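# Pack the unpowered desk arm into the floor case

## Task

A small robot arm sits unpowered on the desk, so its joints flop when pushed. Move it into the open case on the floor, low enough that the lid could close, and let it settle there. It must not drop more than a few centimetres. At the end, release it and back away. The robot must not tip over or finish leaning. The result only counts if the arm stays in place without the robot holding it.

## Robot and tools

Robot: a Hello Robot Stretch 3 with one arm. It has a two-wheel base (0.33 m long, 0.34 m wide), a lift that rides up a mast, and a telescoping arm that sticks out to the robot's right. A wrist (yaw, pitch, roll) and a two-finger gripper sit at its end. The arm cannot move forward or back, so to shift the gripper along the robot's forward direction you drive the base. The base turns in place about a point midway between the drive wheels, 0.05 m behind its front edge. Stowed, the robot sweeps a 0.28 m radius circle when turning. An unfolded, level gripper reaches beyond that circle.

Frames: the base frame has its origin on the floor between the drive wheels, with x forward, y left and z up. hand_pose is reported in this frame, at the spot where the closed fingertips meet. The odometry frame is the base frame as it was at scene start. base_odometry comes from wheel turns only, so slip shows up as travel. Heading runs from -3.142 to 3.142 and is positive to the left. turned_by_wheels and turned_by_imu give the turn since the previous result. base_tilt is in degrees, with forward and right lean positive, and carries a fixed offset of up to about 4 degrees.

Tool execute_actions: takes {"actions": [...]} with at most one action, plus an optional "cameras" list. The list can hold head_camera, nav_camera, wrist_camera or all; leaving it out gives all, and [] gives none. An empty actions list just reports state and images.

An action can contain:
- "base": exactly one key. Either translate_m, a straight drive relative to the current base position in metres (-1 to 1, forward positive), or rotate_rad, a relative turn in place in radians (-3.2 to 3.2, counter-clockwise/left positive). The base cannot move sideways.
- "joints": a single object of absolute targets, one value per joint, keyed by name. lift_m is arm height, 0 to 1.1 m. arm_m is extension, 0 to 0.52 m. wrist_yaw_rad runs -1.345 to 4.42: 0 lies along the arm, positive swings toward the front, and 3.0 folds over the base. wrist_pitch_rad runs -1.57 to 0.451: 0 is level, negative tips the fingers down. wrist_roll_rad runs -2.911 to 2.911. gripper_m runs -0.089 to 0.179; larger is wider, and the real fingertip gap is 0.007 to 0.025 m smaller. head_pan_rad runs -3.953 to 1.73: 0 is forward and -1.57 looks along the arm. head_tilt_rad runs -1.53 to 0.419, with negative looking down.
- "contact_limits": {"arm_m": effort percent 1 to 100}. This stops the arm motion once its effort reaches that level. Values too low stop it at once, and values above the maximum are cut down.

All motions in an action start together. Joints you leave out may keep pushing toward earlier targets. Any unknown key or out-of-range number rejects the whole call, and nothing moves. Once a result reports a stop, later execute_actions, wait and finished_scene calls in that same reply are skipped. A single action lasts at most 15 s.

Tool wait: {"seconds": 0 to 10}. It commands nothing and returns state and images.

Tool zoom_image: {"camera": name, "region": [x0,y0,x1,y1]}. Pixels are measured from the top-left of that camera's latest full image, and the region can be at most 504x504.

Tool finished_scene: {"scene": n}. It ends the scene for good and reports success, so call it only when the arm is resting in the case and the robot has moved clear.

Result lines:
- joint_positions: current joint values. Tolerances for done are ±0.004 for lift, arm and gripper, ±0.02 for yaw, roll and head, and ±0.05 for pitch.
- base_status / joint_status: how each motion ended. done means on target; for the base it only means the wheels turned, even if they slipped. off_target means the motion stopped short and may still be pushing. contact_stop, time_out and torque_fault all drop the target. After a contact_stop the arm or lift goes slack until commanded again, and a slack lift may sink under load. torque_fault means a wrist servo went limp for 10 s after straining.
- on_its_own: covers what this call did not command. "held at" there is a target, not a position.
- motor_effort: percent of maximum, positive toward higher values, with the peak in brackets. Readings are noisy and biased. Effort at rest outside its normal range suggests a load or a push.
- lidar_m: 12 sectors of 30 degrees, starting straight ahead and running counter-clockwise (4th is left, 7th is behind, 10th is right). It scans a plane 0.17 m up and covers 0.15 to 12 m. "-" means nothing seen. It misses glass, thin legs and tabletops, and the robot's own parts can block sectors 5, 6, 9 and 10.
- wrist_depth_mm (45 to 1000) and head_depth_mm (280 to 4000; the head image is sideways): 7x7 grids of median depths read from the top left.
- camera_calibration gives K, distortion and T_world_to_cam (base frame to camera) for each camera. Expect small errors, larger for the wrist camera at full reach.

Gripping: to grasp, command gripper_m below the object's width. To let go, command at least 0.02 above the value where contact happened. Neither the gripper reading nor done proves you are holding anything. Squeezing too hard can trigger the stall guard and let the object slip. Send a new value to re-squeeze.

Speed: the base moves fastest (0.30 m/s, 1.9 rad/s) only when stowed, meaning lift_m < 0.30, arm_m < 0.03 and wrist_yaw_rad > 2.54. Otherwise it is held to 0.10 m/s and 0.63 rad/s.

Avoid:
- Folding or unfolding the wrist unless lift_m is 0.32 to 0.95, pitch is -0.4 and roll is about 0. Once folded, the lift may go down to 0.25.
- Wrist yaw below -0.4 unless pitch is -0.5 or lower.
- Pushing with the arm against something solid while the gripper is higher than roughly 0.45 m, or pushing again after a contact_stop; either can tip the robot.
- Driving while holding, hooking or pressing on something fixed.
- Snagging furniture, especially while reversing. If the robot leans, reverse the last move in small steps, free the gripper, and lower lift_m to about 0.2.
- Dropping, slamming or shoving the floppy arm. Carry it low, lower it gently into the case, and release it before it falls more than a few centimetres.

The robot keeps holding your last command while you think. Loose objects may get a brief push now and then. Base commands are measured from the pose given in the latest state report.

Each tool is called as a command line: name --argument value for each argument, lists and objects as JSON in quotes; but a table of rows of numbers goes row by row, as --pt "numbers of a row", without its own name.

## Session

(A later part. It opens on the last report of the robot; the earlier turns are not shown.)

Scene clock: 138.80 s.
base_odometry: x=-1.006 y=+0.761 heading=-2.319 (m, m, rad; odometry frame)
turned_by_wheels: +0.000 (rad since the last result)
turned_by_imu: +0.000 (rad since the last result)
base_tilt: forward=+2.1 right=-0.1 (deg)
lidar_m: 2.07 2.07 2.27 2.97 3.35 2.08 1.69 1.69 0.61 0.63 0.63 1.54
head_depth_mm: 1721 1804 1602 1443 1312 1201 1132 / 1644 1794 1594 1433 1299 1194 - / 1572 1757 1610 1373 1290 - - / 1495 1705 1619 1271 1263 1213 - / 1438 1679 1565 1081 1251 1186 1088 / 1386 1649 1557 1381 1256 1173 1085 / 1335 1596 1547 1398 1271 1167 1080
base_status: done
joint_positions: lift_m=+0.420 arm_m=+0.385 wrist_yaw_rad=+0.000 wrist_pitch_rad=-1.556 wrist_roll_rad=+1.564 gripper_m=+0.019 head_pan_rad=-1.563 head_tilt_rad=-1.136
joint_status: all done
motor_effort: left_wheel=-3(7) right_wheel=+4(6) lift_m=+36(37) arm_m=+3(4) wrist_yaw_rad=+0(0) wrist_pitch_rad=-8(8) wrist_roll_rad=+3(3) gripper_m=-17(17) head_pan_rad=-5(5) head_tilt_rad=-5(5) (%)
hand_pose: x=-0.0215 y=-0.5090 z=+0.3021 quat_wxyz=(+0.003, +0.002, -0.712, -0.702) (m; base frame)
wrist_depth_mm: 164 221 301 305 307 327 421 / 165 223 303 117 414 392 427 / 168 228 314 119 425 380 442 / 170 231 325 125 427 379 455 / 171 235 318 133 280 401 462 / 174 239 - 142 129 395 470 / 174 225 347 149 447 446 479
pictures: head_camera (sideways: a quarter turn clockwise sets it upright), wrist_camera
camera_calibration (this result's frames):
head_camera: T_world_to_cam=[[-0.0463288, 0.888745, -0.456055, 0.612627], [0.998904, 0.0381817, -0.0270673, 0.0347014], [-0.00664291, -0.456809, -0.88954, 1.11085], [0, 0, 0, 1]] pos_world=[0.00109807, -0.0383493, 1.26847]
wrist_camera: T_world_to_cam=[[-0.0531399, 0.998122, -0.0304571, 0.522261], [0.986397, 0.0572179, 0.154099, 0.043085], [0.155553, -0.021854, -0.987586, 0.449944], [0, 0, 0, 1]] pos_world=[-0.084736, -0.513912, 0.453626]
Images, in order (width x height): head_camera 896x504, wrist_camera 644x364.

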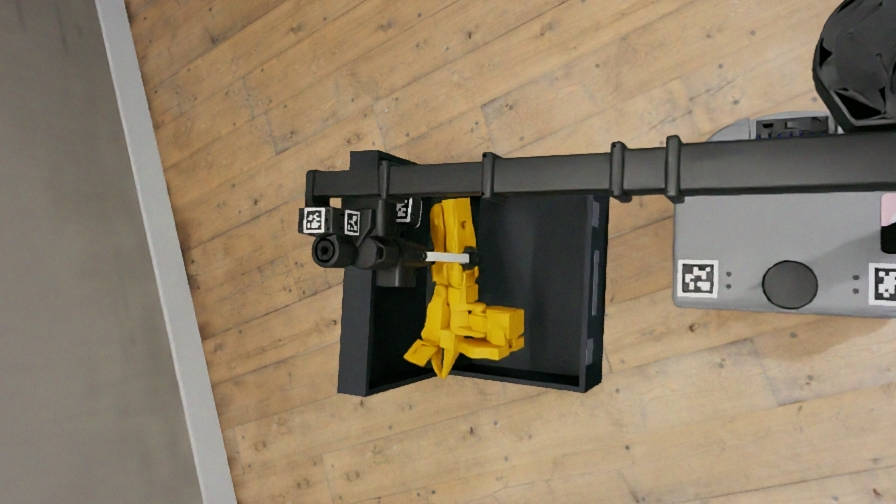

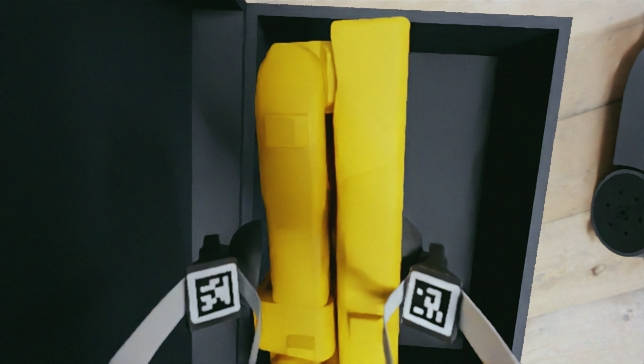

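execute_actions --actions '[{"base":{"translate_m":-0.03},"joints":{"arm_m":0.33}}]' --cameras '[]'

execute_actions --actions '[{"joints":{"lift_m":0.33}}]' --cameras '["head_camera","wrist_camera"]'

Scene clock: 144.90 s.
base_odometry: x=-0.986 y=+0.783 heading=-2.320 (m, m, rad; odometry frame)
turned_by_wheels: +0.000 (rad since the last result)
turned_by_imu: +0.000 (rad since the last result)
base_tilt: forward=+2.0 right=-0.1 (deg)
lidar_m: 2.11 2.09 2.31 2.97 3.33 2.05 1.67 1.66 0.61 0.61 0.64 1.55
head_depth_mm: 1733 1805 1600 1440 1310 1199 1128 / 1655 1792 1591 1432 1303 1200 - / 1584 1757 1611 1406 1286 - - / 1513 1719 1592 1038 1267 1219 - / 1448 1687 1571 1153 1238 1189 1084 / 1394 1649 1556 1347 1253 1174 1087 / 1343 1618 1547 1393 1274 1168 1078
base_status: done
joint_positions: lift_m=+0.420 arm_m=+0.330 wrist_yaw_rad=+0.000 wrist_pitch_rad=-1.556 wrist_roll_rad=+1.564 gripper_m=+0.019 head_pan_rad=-1.563 head_tilt_rad=-1.136
joint_status: all done
motor_effort: left_wheel=-2(5) right_wheel=+3(5) lift_m=+36(37) arm_m=-2(3) wrist_yaw_rad=+0(0) wrist_pitch_rad=-8(8) wrist_roll_rad=+3(3) gripper_m=-17(17) head_pan_rad=-4(5) head_tilt_rad=-5(6) (%)
hand_pose: x=-0.0215 y=-0.4546 z=+0.3021 quat_wxyz=(+0.003, +0.002, -0.712, -0.702) (m; base frame)
wrist_depth_mm: 215 278 450 435 428 429 422 / 230 305 336 118 309 442 432 / 231 314 375 119 392 445 - / 233 322 390 125 382 445 - / 237 330 352 134 248 464 - / 240 334 - 143 129 483 472 / 244 323 421 149 449 495 473
pictures: none
No camera images: the call's "cameras" was empty. Leave "cameras" out to get every camera's image.

Scene clock: 146.57 s.
base_odometry: x=-0.986 y=+0.783 heading=-2.320 (m, m, rad; odometry frame)
turned_by_wheels: +0.000 (rad since the last result)
turned_by_imu: +0.000 (rad since the last result)
base_tilt: forward=+1.9 right=+0.0 (deg)
lidar_m: 2.11 2.09 2.30 2.96 3.32 2.05 1.67 1.66 0.61 0.40 0.36 1.55
head_depth_mm: 1732 1802 1603 1435 1315 1197 1123 / 1646 1794 1598 1429 1300 1199 - / 1571 1750 1586 1415 1285 - - / 1514 1718 1577 1111 1260 1218 - / 1453 1696 1553 1220 1233 1191 1090 / 1397 1640 1559 1350 1252 1167 1085 / 1349 1604 1548 1391 1270 1166 1083
base_status: not commanded
joint_positions: lift_m=+0.330 arm_m=+0.330 wrist_yaw_rad=+0.000 wrist_pitch_rad=-1.556 wrist_roll_rad=+1.564 gripper_m=+0.019 head_pan_rad=-1.563 head_tilt_rad=-1.136
joint_status: all done
motor_effort: left_wheel=-3(3) right_wheel=+3(4) lift_m=+37(34) arm_m=-3(3) wrist_yaw_rad=+0(0) wrist_pitch_rad=-8(8) wrist_roll_rad=+3(3) gripper_m=-17(17) head_pan_rad=-4(5) head_tilt_rad=-5(5) (%)
hand_pose: x=-0.0215 y=-0.4546 z=+0.2121 quat_wxyz=(+0.003, +0.002, -0.712, -0.702) (m; base frame)
wrist_depth_mm: 216 221 238 222 218 242 336 / 220 229 335 117 293 276 346 / 226 236 343 119 333 270 355 / 231 239 351 125 342 266 362 / 236 245 354 133 236 282 371 / 240 248 - 143 129 279 378 / 242 248 374 148 372 318 389
pictures: head_camera (sideways: a quarter turn clockwise sets it upright), wrist_camera
camera_calibration (this result's frames):
head_camera: T_world_to_cam=[[-0.0462829, 0.888747, -0.456055, 0.612627], [0.998906, 0.0381302, -0.0270673, 0.0347014], [-0.00666649, -0.456809, -0.88954, 1.11085], [0, 0, 0, 1]] pos_world=[0.00109609, -0.038349, 1.26847]
wrist_camera: T_world_to_cam=[[-0.0531393, 0.998123, -0.0304309, 0.465289], [0.986397, 0.0572133, 0.154101, 0.0538437], [0.155553, -0.0218282, -0.987586, 0.362256], [0, 0, 0, 1]] pos_world=[-0.084736, -0.459589, 0.363621]
Images, in order (width x height): head_camera 896x504, wrist_camera 644x364.

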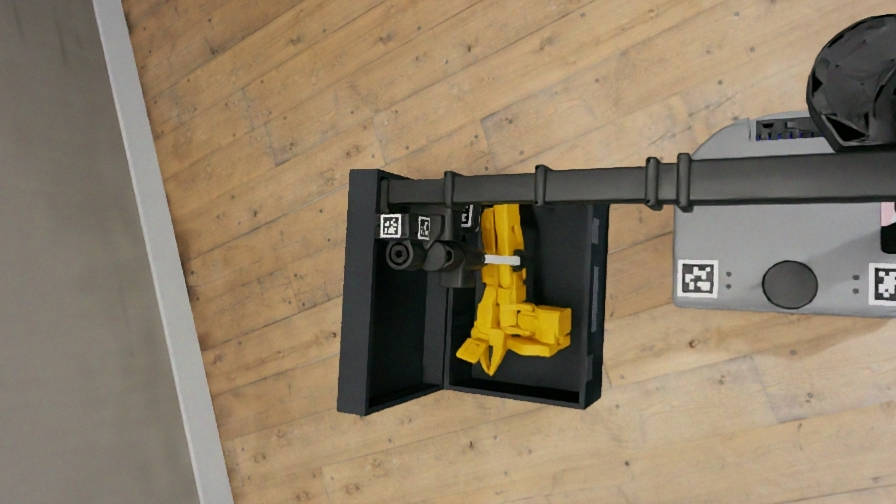

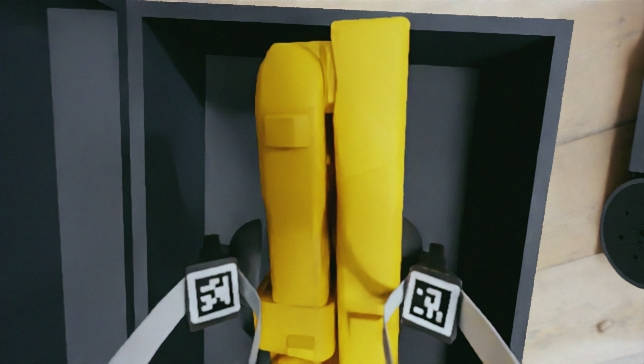

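execute_actions --actions '[{"base":{"translate_m":0.008},"joints":{"lift_m":0.26,"arm_m":0.338}}]' --cameras '["head_camera","wrist_camera"]'

execute_actions --actions '[{"joints":{"lift_m":0.192}}]' --cameras '["head_camera","wrist_camera"]'

Scene clock: 150.40 s.
base_odometry: x=-0.991 y=+0.777 heading=-2.320 (m, m, rad; odometry frame)
turned_by_wheels: +0.000 (rad since the last result)
turned_by_imu: +0.000 (rad since the last result)
base_tilt: forward=+2.0 right=+0.0 (deg)
lidar_m: 2.10 2.08 2.31 2.97 3.33 2.06 1.67 1.67 0.45 0.43 0.38 1.55
head_depth_mm: 1729 1807 1602 1444 1310 1200 1118 / 1647 1792 1589 1433 1300 1200 - / 1569 1753 1583 1402 1307 - - / 1508 1719 1574 1171 1260 1218 - / 1449 1690 1564 1258 1197 1187 1087 / 1397 1658 1554 1342 1253 1174 1085 / 1344 1605 1537 1394 1270 1168 1083
base_status: done
joint_positions: lift_m=+0.260 arm_m=+0.338 wrist_yaw_rad=+0.000 wrist_pitch_rad=-1.557 wrist_roll_rad=+1.564 gripper_m=+0.019 head_pan_rad=-1.563 head_tilt_rad=-1.136
joint_status: all done
motor_effort: left_wheel=-3(5) right_wheel=+3(8) lift_m=+37(36) arm_m=+3(5) wrist_yaw_rad=+0(0) wrist_pitch_rad=-8(8) wrist_roll_rad=+3(3) gripper_m=-17(17) head_pan_rad=-4(5) head_tilt_rad=-5(5) (%)
hand_pose: x=-0.0215 y=-0.4619 z=+0.1421 quat_wxyz=(+0.003, +0.002, -0.712, -0.702) (m; base frame)
wrist_depth_mm: 158 208 262 208 214 226 189 / 162 211 266 117 258 259 187 / 165 215 278 119 268 267 186 / 168 220 280 125 269 272 184 / 172 222 283 134 202 277 182 / 174 223 - 142 129 274 180 / 178 210 298 149 293 249 186
pictures: head_camera (sideways: a quarter turn clockwise sets it upright), wrist_camera
camera_calibration (this result's frames):
head_camera: T_world_to_cam=[[-0.0462095, 0.888754, -0.45605, 0.61262], [0.998909, 0.0380478, -0.0270671, 0.0347012], [-0.00670426, -0.456803, -0.889542, 1.11085], [0, 0, 0, 1]] pos_world=[0.00109292, -0.0383484, 1.26847]
wrist_camera: T_world_to_cam=[[-0.0531391, 0.998132, -0.0301552, 0.470358], [0.986397, 0.0571705, 0.154116, 0.0650226], [0.155553, -0.0215554, -0.987592, 0.293099], [0, 0, 0, 1]] pos_world=[-0.084736, -0.466879, 0.293625]
Images, in order (width x height): head_camera 896x504, wrist_camera 644x364.

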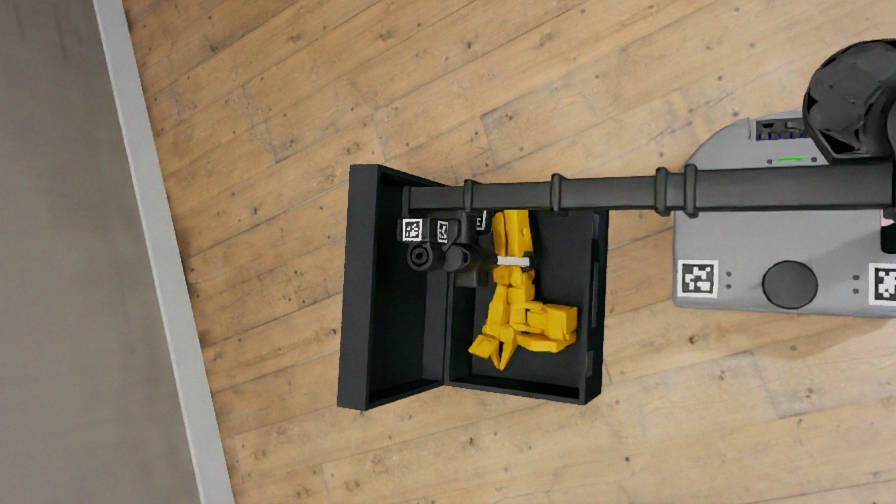

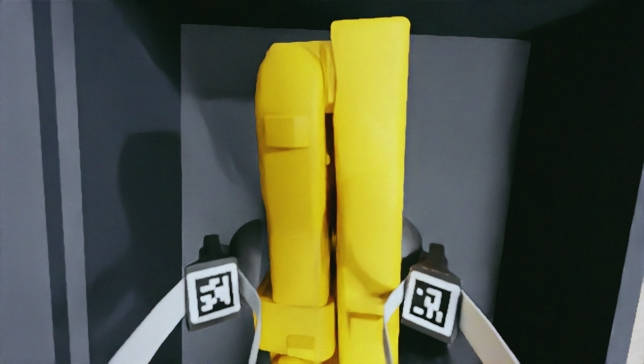

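Scene clock: 151.87 s.
base_odometry: x=-0.991 y=+0.777 heading=-2.320 (m, m, rad; odometry frame)
turned_by_wheels: +0.000 (rad since the last result)
turned_by_imu: +0.000 (rad since the last result)
base_tilt: forward=+2.0 right=+0.2 (deg)
lidar_m: 2.10 2.09 2.29 2.98 3.31 2.06 1.68 1.67 0.61 0.62 0.63 1.54
head_depth_mm: 1728 1813 1606 1438 1306 1196 1107 / 1646 1803 1591 1439 1299 1200 - / 1580 1746 1591 1391 1297 - - / 1512 1727 1578 1214 1251 1218 - / 1444 1685 1562 1259 1242 1187 1086 / 1392 1655 1555 1353 1255 1172 1081 / 1341 1606 1545 1402 1263 1166 1078
base_status: not commanded
joint_positions: lift_m=+0.192 arm_m=+0.338 wrist_yaw_rad=+0.000 wrist_pitch_rad=-1.559 wrist_roll_rad=+1.564 gripper_m=+0.019 head_pan_rad=-1.563 head_tilt_rad=-1.136
joint_status: all done
motor_effort: left_wheel=-3(3) right_wheel=+4(4) lift_m=+34(37) arm_m=+2(3) wrist_yaw_rad=+0(0) wrist_pitch_rad=-6(8) wrist_roll_rad=+3(3) gripper_m=-17(17) head_pan_rad=-4(4) head_tilt_rad=-5(6) (%)
hand_pose: x=-0.0215 y=-0.4612 z=+0.0743 quat_wxyz=(+0.003, +0.002, -0.711, -0.703) (m; base frame)
wrist_depth_mm: 155 197 196 192 193 192 188 / 156 201 201 129 197 195 186 / 158 205 205 130 201 200 185 / 159 211 210 132 205 205 183 / 161 214 214 140 208 209 181 / 163 219 - 143 131 211 180 / 165 213 226 146 198 217 176
pictures: head_camera (sideways: a quarter turn clockwise sets it upright), wrist_camera
camera_calibration (this result's frames):
head_camera: T_world_to_cam=[[-0.0462095, 0.888754, -0.45605, 0.612619], [0.998909, 0.0380478, -0.0270671, 0.0347012], [-0.00670427, -0.456803, -0.889543, 1.11085], [0, 0, 0, 1]] pos_world=[0.00109292, -0.0383484, 1.26847]
wrist_camera: T_world_to_cam=[[-0.0531117, 0.998209, -0.0275395, 0.4675], [0.986399, 0.0567393, 0.154266, 0.0752314], [0.155552, -0.0189716, -0.987645, 0.227305], [0, 0, 0, 1]] pos_world=[-0.0847363, -0.466619, 0.225765]
Images, in order (width x height): head_camera 896x504, wrist_camera 644x364.

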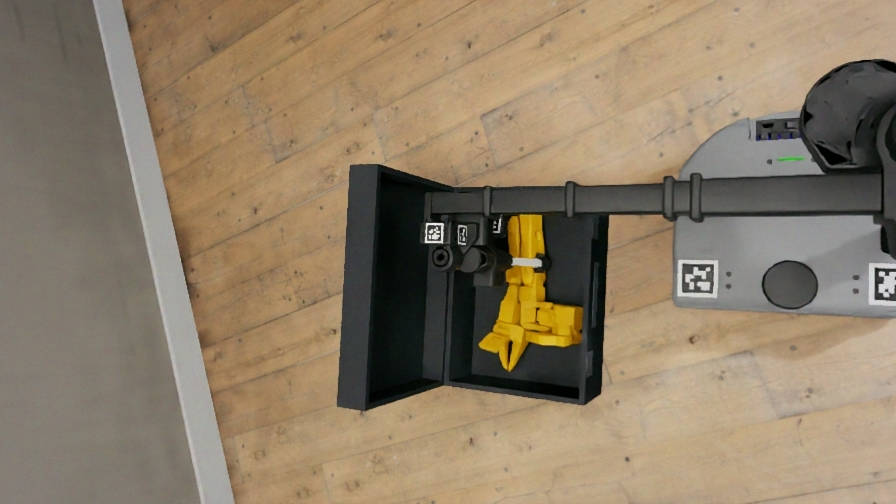

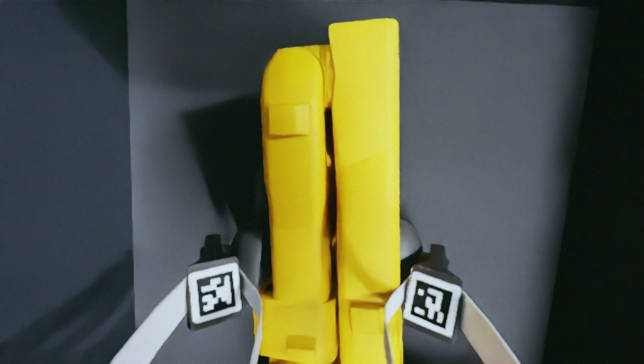

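execute_actions --actions '[{"joints":{"lift_m":0.185}}]' --cameras '[]'

execute_actions --actions '[{"joints":{"gripper_m":0.11}}]' --cameras '[]'

execute_actions --actions '[{"joints":{"lift_m":0.4}}]' --cameras '[]'

execute_actions --actions '[{"joints":{"arm_m":0.01,"head_pan_rad":-2.2,"head_tilt_rad":-1.0},"base":{"translate_m":0.4}}]' --cameras '["head_camera"]'

Scene clock: 156.93 s.
base_odometry: x=-0.991 y=+0.777 heading=-2.320 (m, m, rad; odometry frame)
turned_by_wheels: +0.000 (rad since the last result)
turned_by_imu: +0.000 (rad since the last result)
base_tilt: forward=+2.0 right=+0.0 (deg)
lidar_m: 2.10 2.09 2.29 2.98 3.33 2.06 1.68 1.67 0.61 0.61 0.63 1.54
head_depth_mm: 1734 1798 1608 1441 1310 1196 1112 / 1658 1784 1589 1430 1305 1198 - / 1577 1756 1591 1385 1289 - - / 1504 1719 1578 1212 1258 1215 - / 1446 1699 1574 1263 1237 1191 1088 / 1391 1655 1550 1350 1253 1170 1080 / 1338 1603 1545 1392 1270 1166 1080
base_status: not commanded
joint_positions: lift_m=+0.185 arm_m=+0.338 wrist_yaw_rad=+0.000 wrist_pitch_rad=-1.560 wrist_roll_rad=+1.564 gripper_m=+0.019 head_pan_rad=-1.563 head_tilt_rad=-1.136
joint_status: all done
motor_effort: left_wheel=-3(4) right_wheel=+4(4) lift_m=+33(32) arm_m=+2(3) wrist_yaw_rad=+0(0) wrist_pitch_rad=-5(6) wrist_roll_rad=+3(3) gripper_m=-17(17) head_pan_rad=-4(5) head_tilt_rad=-4(5) (%)
hand_pose: x=-0.0215 y=-0.4609 z=+0.0673 quat_wxyz=(+0.003, +0.002, -0.710, -0.704) (m; base frame)
wrist_depth_mm: 155 191 189 187 186 184 183 / 157 196 195 132 188 189 185 / 157 199 197 132 193 192 185 / 160 202 202 135 197 197 184 / 162 208 207 141 202 202 181 / 164 212 - 144 130 206 179 / 165 215 217 144 191 210 177
pictures: none
No camera images: the call's "cameras" was empty. Leave "cameras" out to get every camera's image.

Scene clock: 158.57 s.
base_odometry: x=-0.991 y=+0.777 heading=-2.320 (m, m, rad; odometry frame)
turned_by_wheels: +0.000 (rad since the last result)
turned_by_imu: +0.000 (rad since the last result)
base_tilt: forward=+2.0 right=+0.0 (deg)
lidar_m: 2.10 2.09 2.30 2.97 3.34 2.06 1.68 1.67 0.61 0.62 0.63 1.54
head_depth_mm: 1729 1800 1601 1437 1308 1201 1111 / 1655 1795 1592 1432 1299 1200 - / 1572 1750 1595 1395 1302 - - / 1503 1715 1581 1212 1253 1220 - / 1451 1688 1566 1260 1239 1185 1084 / 1393 1654 1556 1348 1252 1176 1081 / 1348 1612 1545 1397 1273 1166 1079
base_status: not commanded
joint_positions: lift_m=+0.185 arm_m=+0.338 wrist_yaw_rad=-0.001 wrist_pitch_rad=-1.562 wrist_roll_rad=+1.569 gripper_m=+0.110 head_pan_rad=-1.563 head_tilt_rad=-1.136
joint_status: all done
motor_effort: left_wheel=-3(4) right_wheel=+3(4) lift_m=+33(33) arm_m=+2(2) wrist_yaw_rad=+0(1) wrist_pitch_rad=-5(9) wrist_roll_rad=+0(3) gripper_m=+1(82) head_pan_rad=-4(4) head_tilt_rad=-5(5) (%)
hand_pose: x=-0.0215 y=-0.4606 z=+0.0674 quat_wxyz=(+0.001, +0.000, -0.710, -0.704) (m; base frame)
wrist_depth_mm: 156 191 191 187 185 186 182 / 158 196 193 139 132 191 187 / 159 199 200 137 134 193 183 / 161 204 203 142 136 198 183 / 162 209 207 149 133 202 181 / 164 194 214 150 134 206 178 / 160 219 217 152 137 214 177
pictures: none
No camera images: the call's "cameras" was empty. Leave "cameras" out to get every camera's image.

Scene clock: 161.37 s.
base_odometry: x=-0.991 y=+0.777 heading=-2.320 (m, m, rad; odometry frame)
turned_by_wheels: +0.000 (rad since the last result)
turned_by_imu: +0.000 (rad since the last result)
base_tilt: forward=+2.0 right=+0.0 (deg)
lidar_m: 2.11 2.09 2.30 2.98 3.32 2.05 1.68 1.67 0.61 0.61 0.63 1.54
head_depth_mm: 1730 1806 1597 1439 1307 1199 1129 / 1645 1797 1599 1432 1303 1200 - / 1572 1748 1609 1424 1279 - - / 1500 1717 1593 1332 1253 1216 - / 1451 1688 1562 1265 1235 1192 1090 / 1394 1654 1563 1347 1251 1174 1085 / 1342 1609 1538 1400 1276 1165 1080
base_status: not commanded
joint_positions: lift_m=+0.400 arm_m=+0.338 wrist_yaw_rad=-0.001 wrist_pitch_rad=-1.563 wrist_roll_rad=+1.569 gripper_m=+0.110 head_pan_rad=-1.563 head_tilt_rad=-1.136
joint_status: all done
motor_effort: left_wheel=-3(3) right_wheel=+4(3) lift_m=+41(42) arm_m=+2(2) wrist_yaw_rad=+0(0) wrist_pitch_rad=-4(5) wrist_roll_rad=+0(1) gripper_m=+1(1) head_pan_rad=-4(4) head_tilt_rad=-5(5) (%)
hand_pose: x=-0.0215 y=-0.4604 z=+0.2821 quat_wxyz=(+0.001, +0.000, -0.710, -0.704) (m; base frame)
wrist_depth_mm: 219 272 327 414 415 408 408 / 221 291 382 403 400 370 412 / 224 295 411 407 406 369 427 / 226 298 421 396 412 436 - / 228 302 434 376 428 451 - / 232 278 448 380 365 456 453 / 221 326 452 387 351 469 458
pictures: none
No camera images: the call's "cameras" was empty. Leave "cameras" out to get every camera's image.

Scene clock: 166.53 s.
base_odometry: x=-1.264 y=+0.485 heading=-2.320 (m, m, rad; odometry frame)
turned_by_wheels: +0.000 (rad since the last result)
turned_by_imu: +0.000 (rad since the last result)
base_tilt: forward=+2.1 right=+0.0 (deg)
lidar_m: 1.72 1.71 1.88 2.95 3.04 2.52 2.05 2.04 0.62 1.27 1.26 1.39
head_depth_mm: 1887 2062 1816 1570 1377 1230 - / 1981 2104 1811 1562 1374 1222 - / 2101 2132 1795 1549 1321 1228 - / 2172 2136 1779 1336 1291 1248 - / 1903 2064 1769 1235 1290 1222 - / 1649 1885 1756 1270 1317 1202 1084 / 1477 1664 1730 1512 1340 1195 1082
base_status: done
joint_positions: lift_m=+0.400 arm_m=+0.010 wrist_yaw_rad=+0.000 wrist_pitch_rad=-1.563 wrist_roll_rad=+1.569 gripper_m=+0.110 head_pan_rad=-2.193 head_tilt_rad=-1.001
joint_status: all done
motor_effort: left_wheel=-3(4) right_wheel=+3(7) lift_m=+42(41) arm_m=-2(0) wrist_yaw_rad=+0(1) wrist_pitch_rad=-4(4) wrist_roll_rad=+1(0) gripper_m=+1(1) head_pan_rad=-5(44) head_tilt_rad=+0(9) (%)
hand_pose: x=-0.0215 y=-0.1328 z=+0.2821 quat_wxyz=(+0.001, +0.000, -0.709, -0.705) (m; base frame)
wrist_depth_mm: 331 354 421 - - - - / 436 428 431 - - - - / 447 442 449 - - - - / 466 453 455 - - - - / 470 460 460 - - - - / 488 473 476 464 478 - 458 / 492 492 484 483 470 473 465
pictures: head_camera (sideways: a quarter turn clockwise sets it upright)
camera_calibration (this result's frames):
head_camera: T_world_to_cam=[[0.44559, 0.689191, -0.571371, 0.759845], [0.827479, -0.560644, -0.0309328, 0.0407847], [-0.341654, -0.459014, -0.820108, 1.02265], [0, 0, 0, 1]] pos_world=[-0.0229361, -0.0314028, 1.2741]
Images, in order (width x height): head_camera 896x504.

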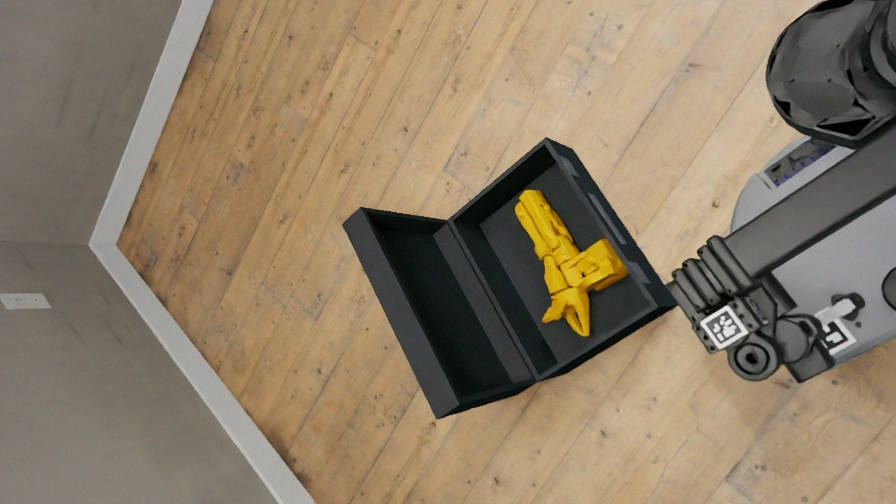

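finished_scene --scene 2

The scene is finished: the task was done.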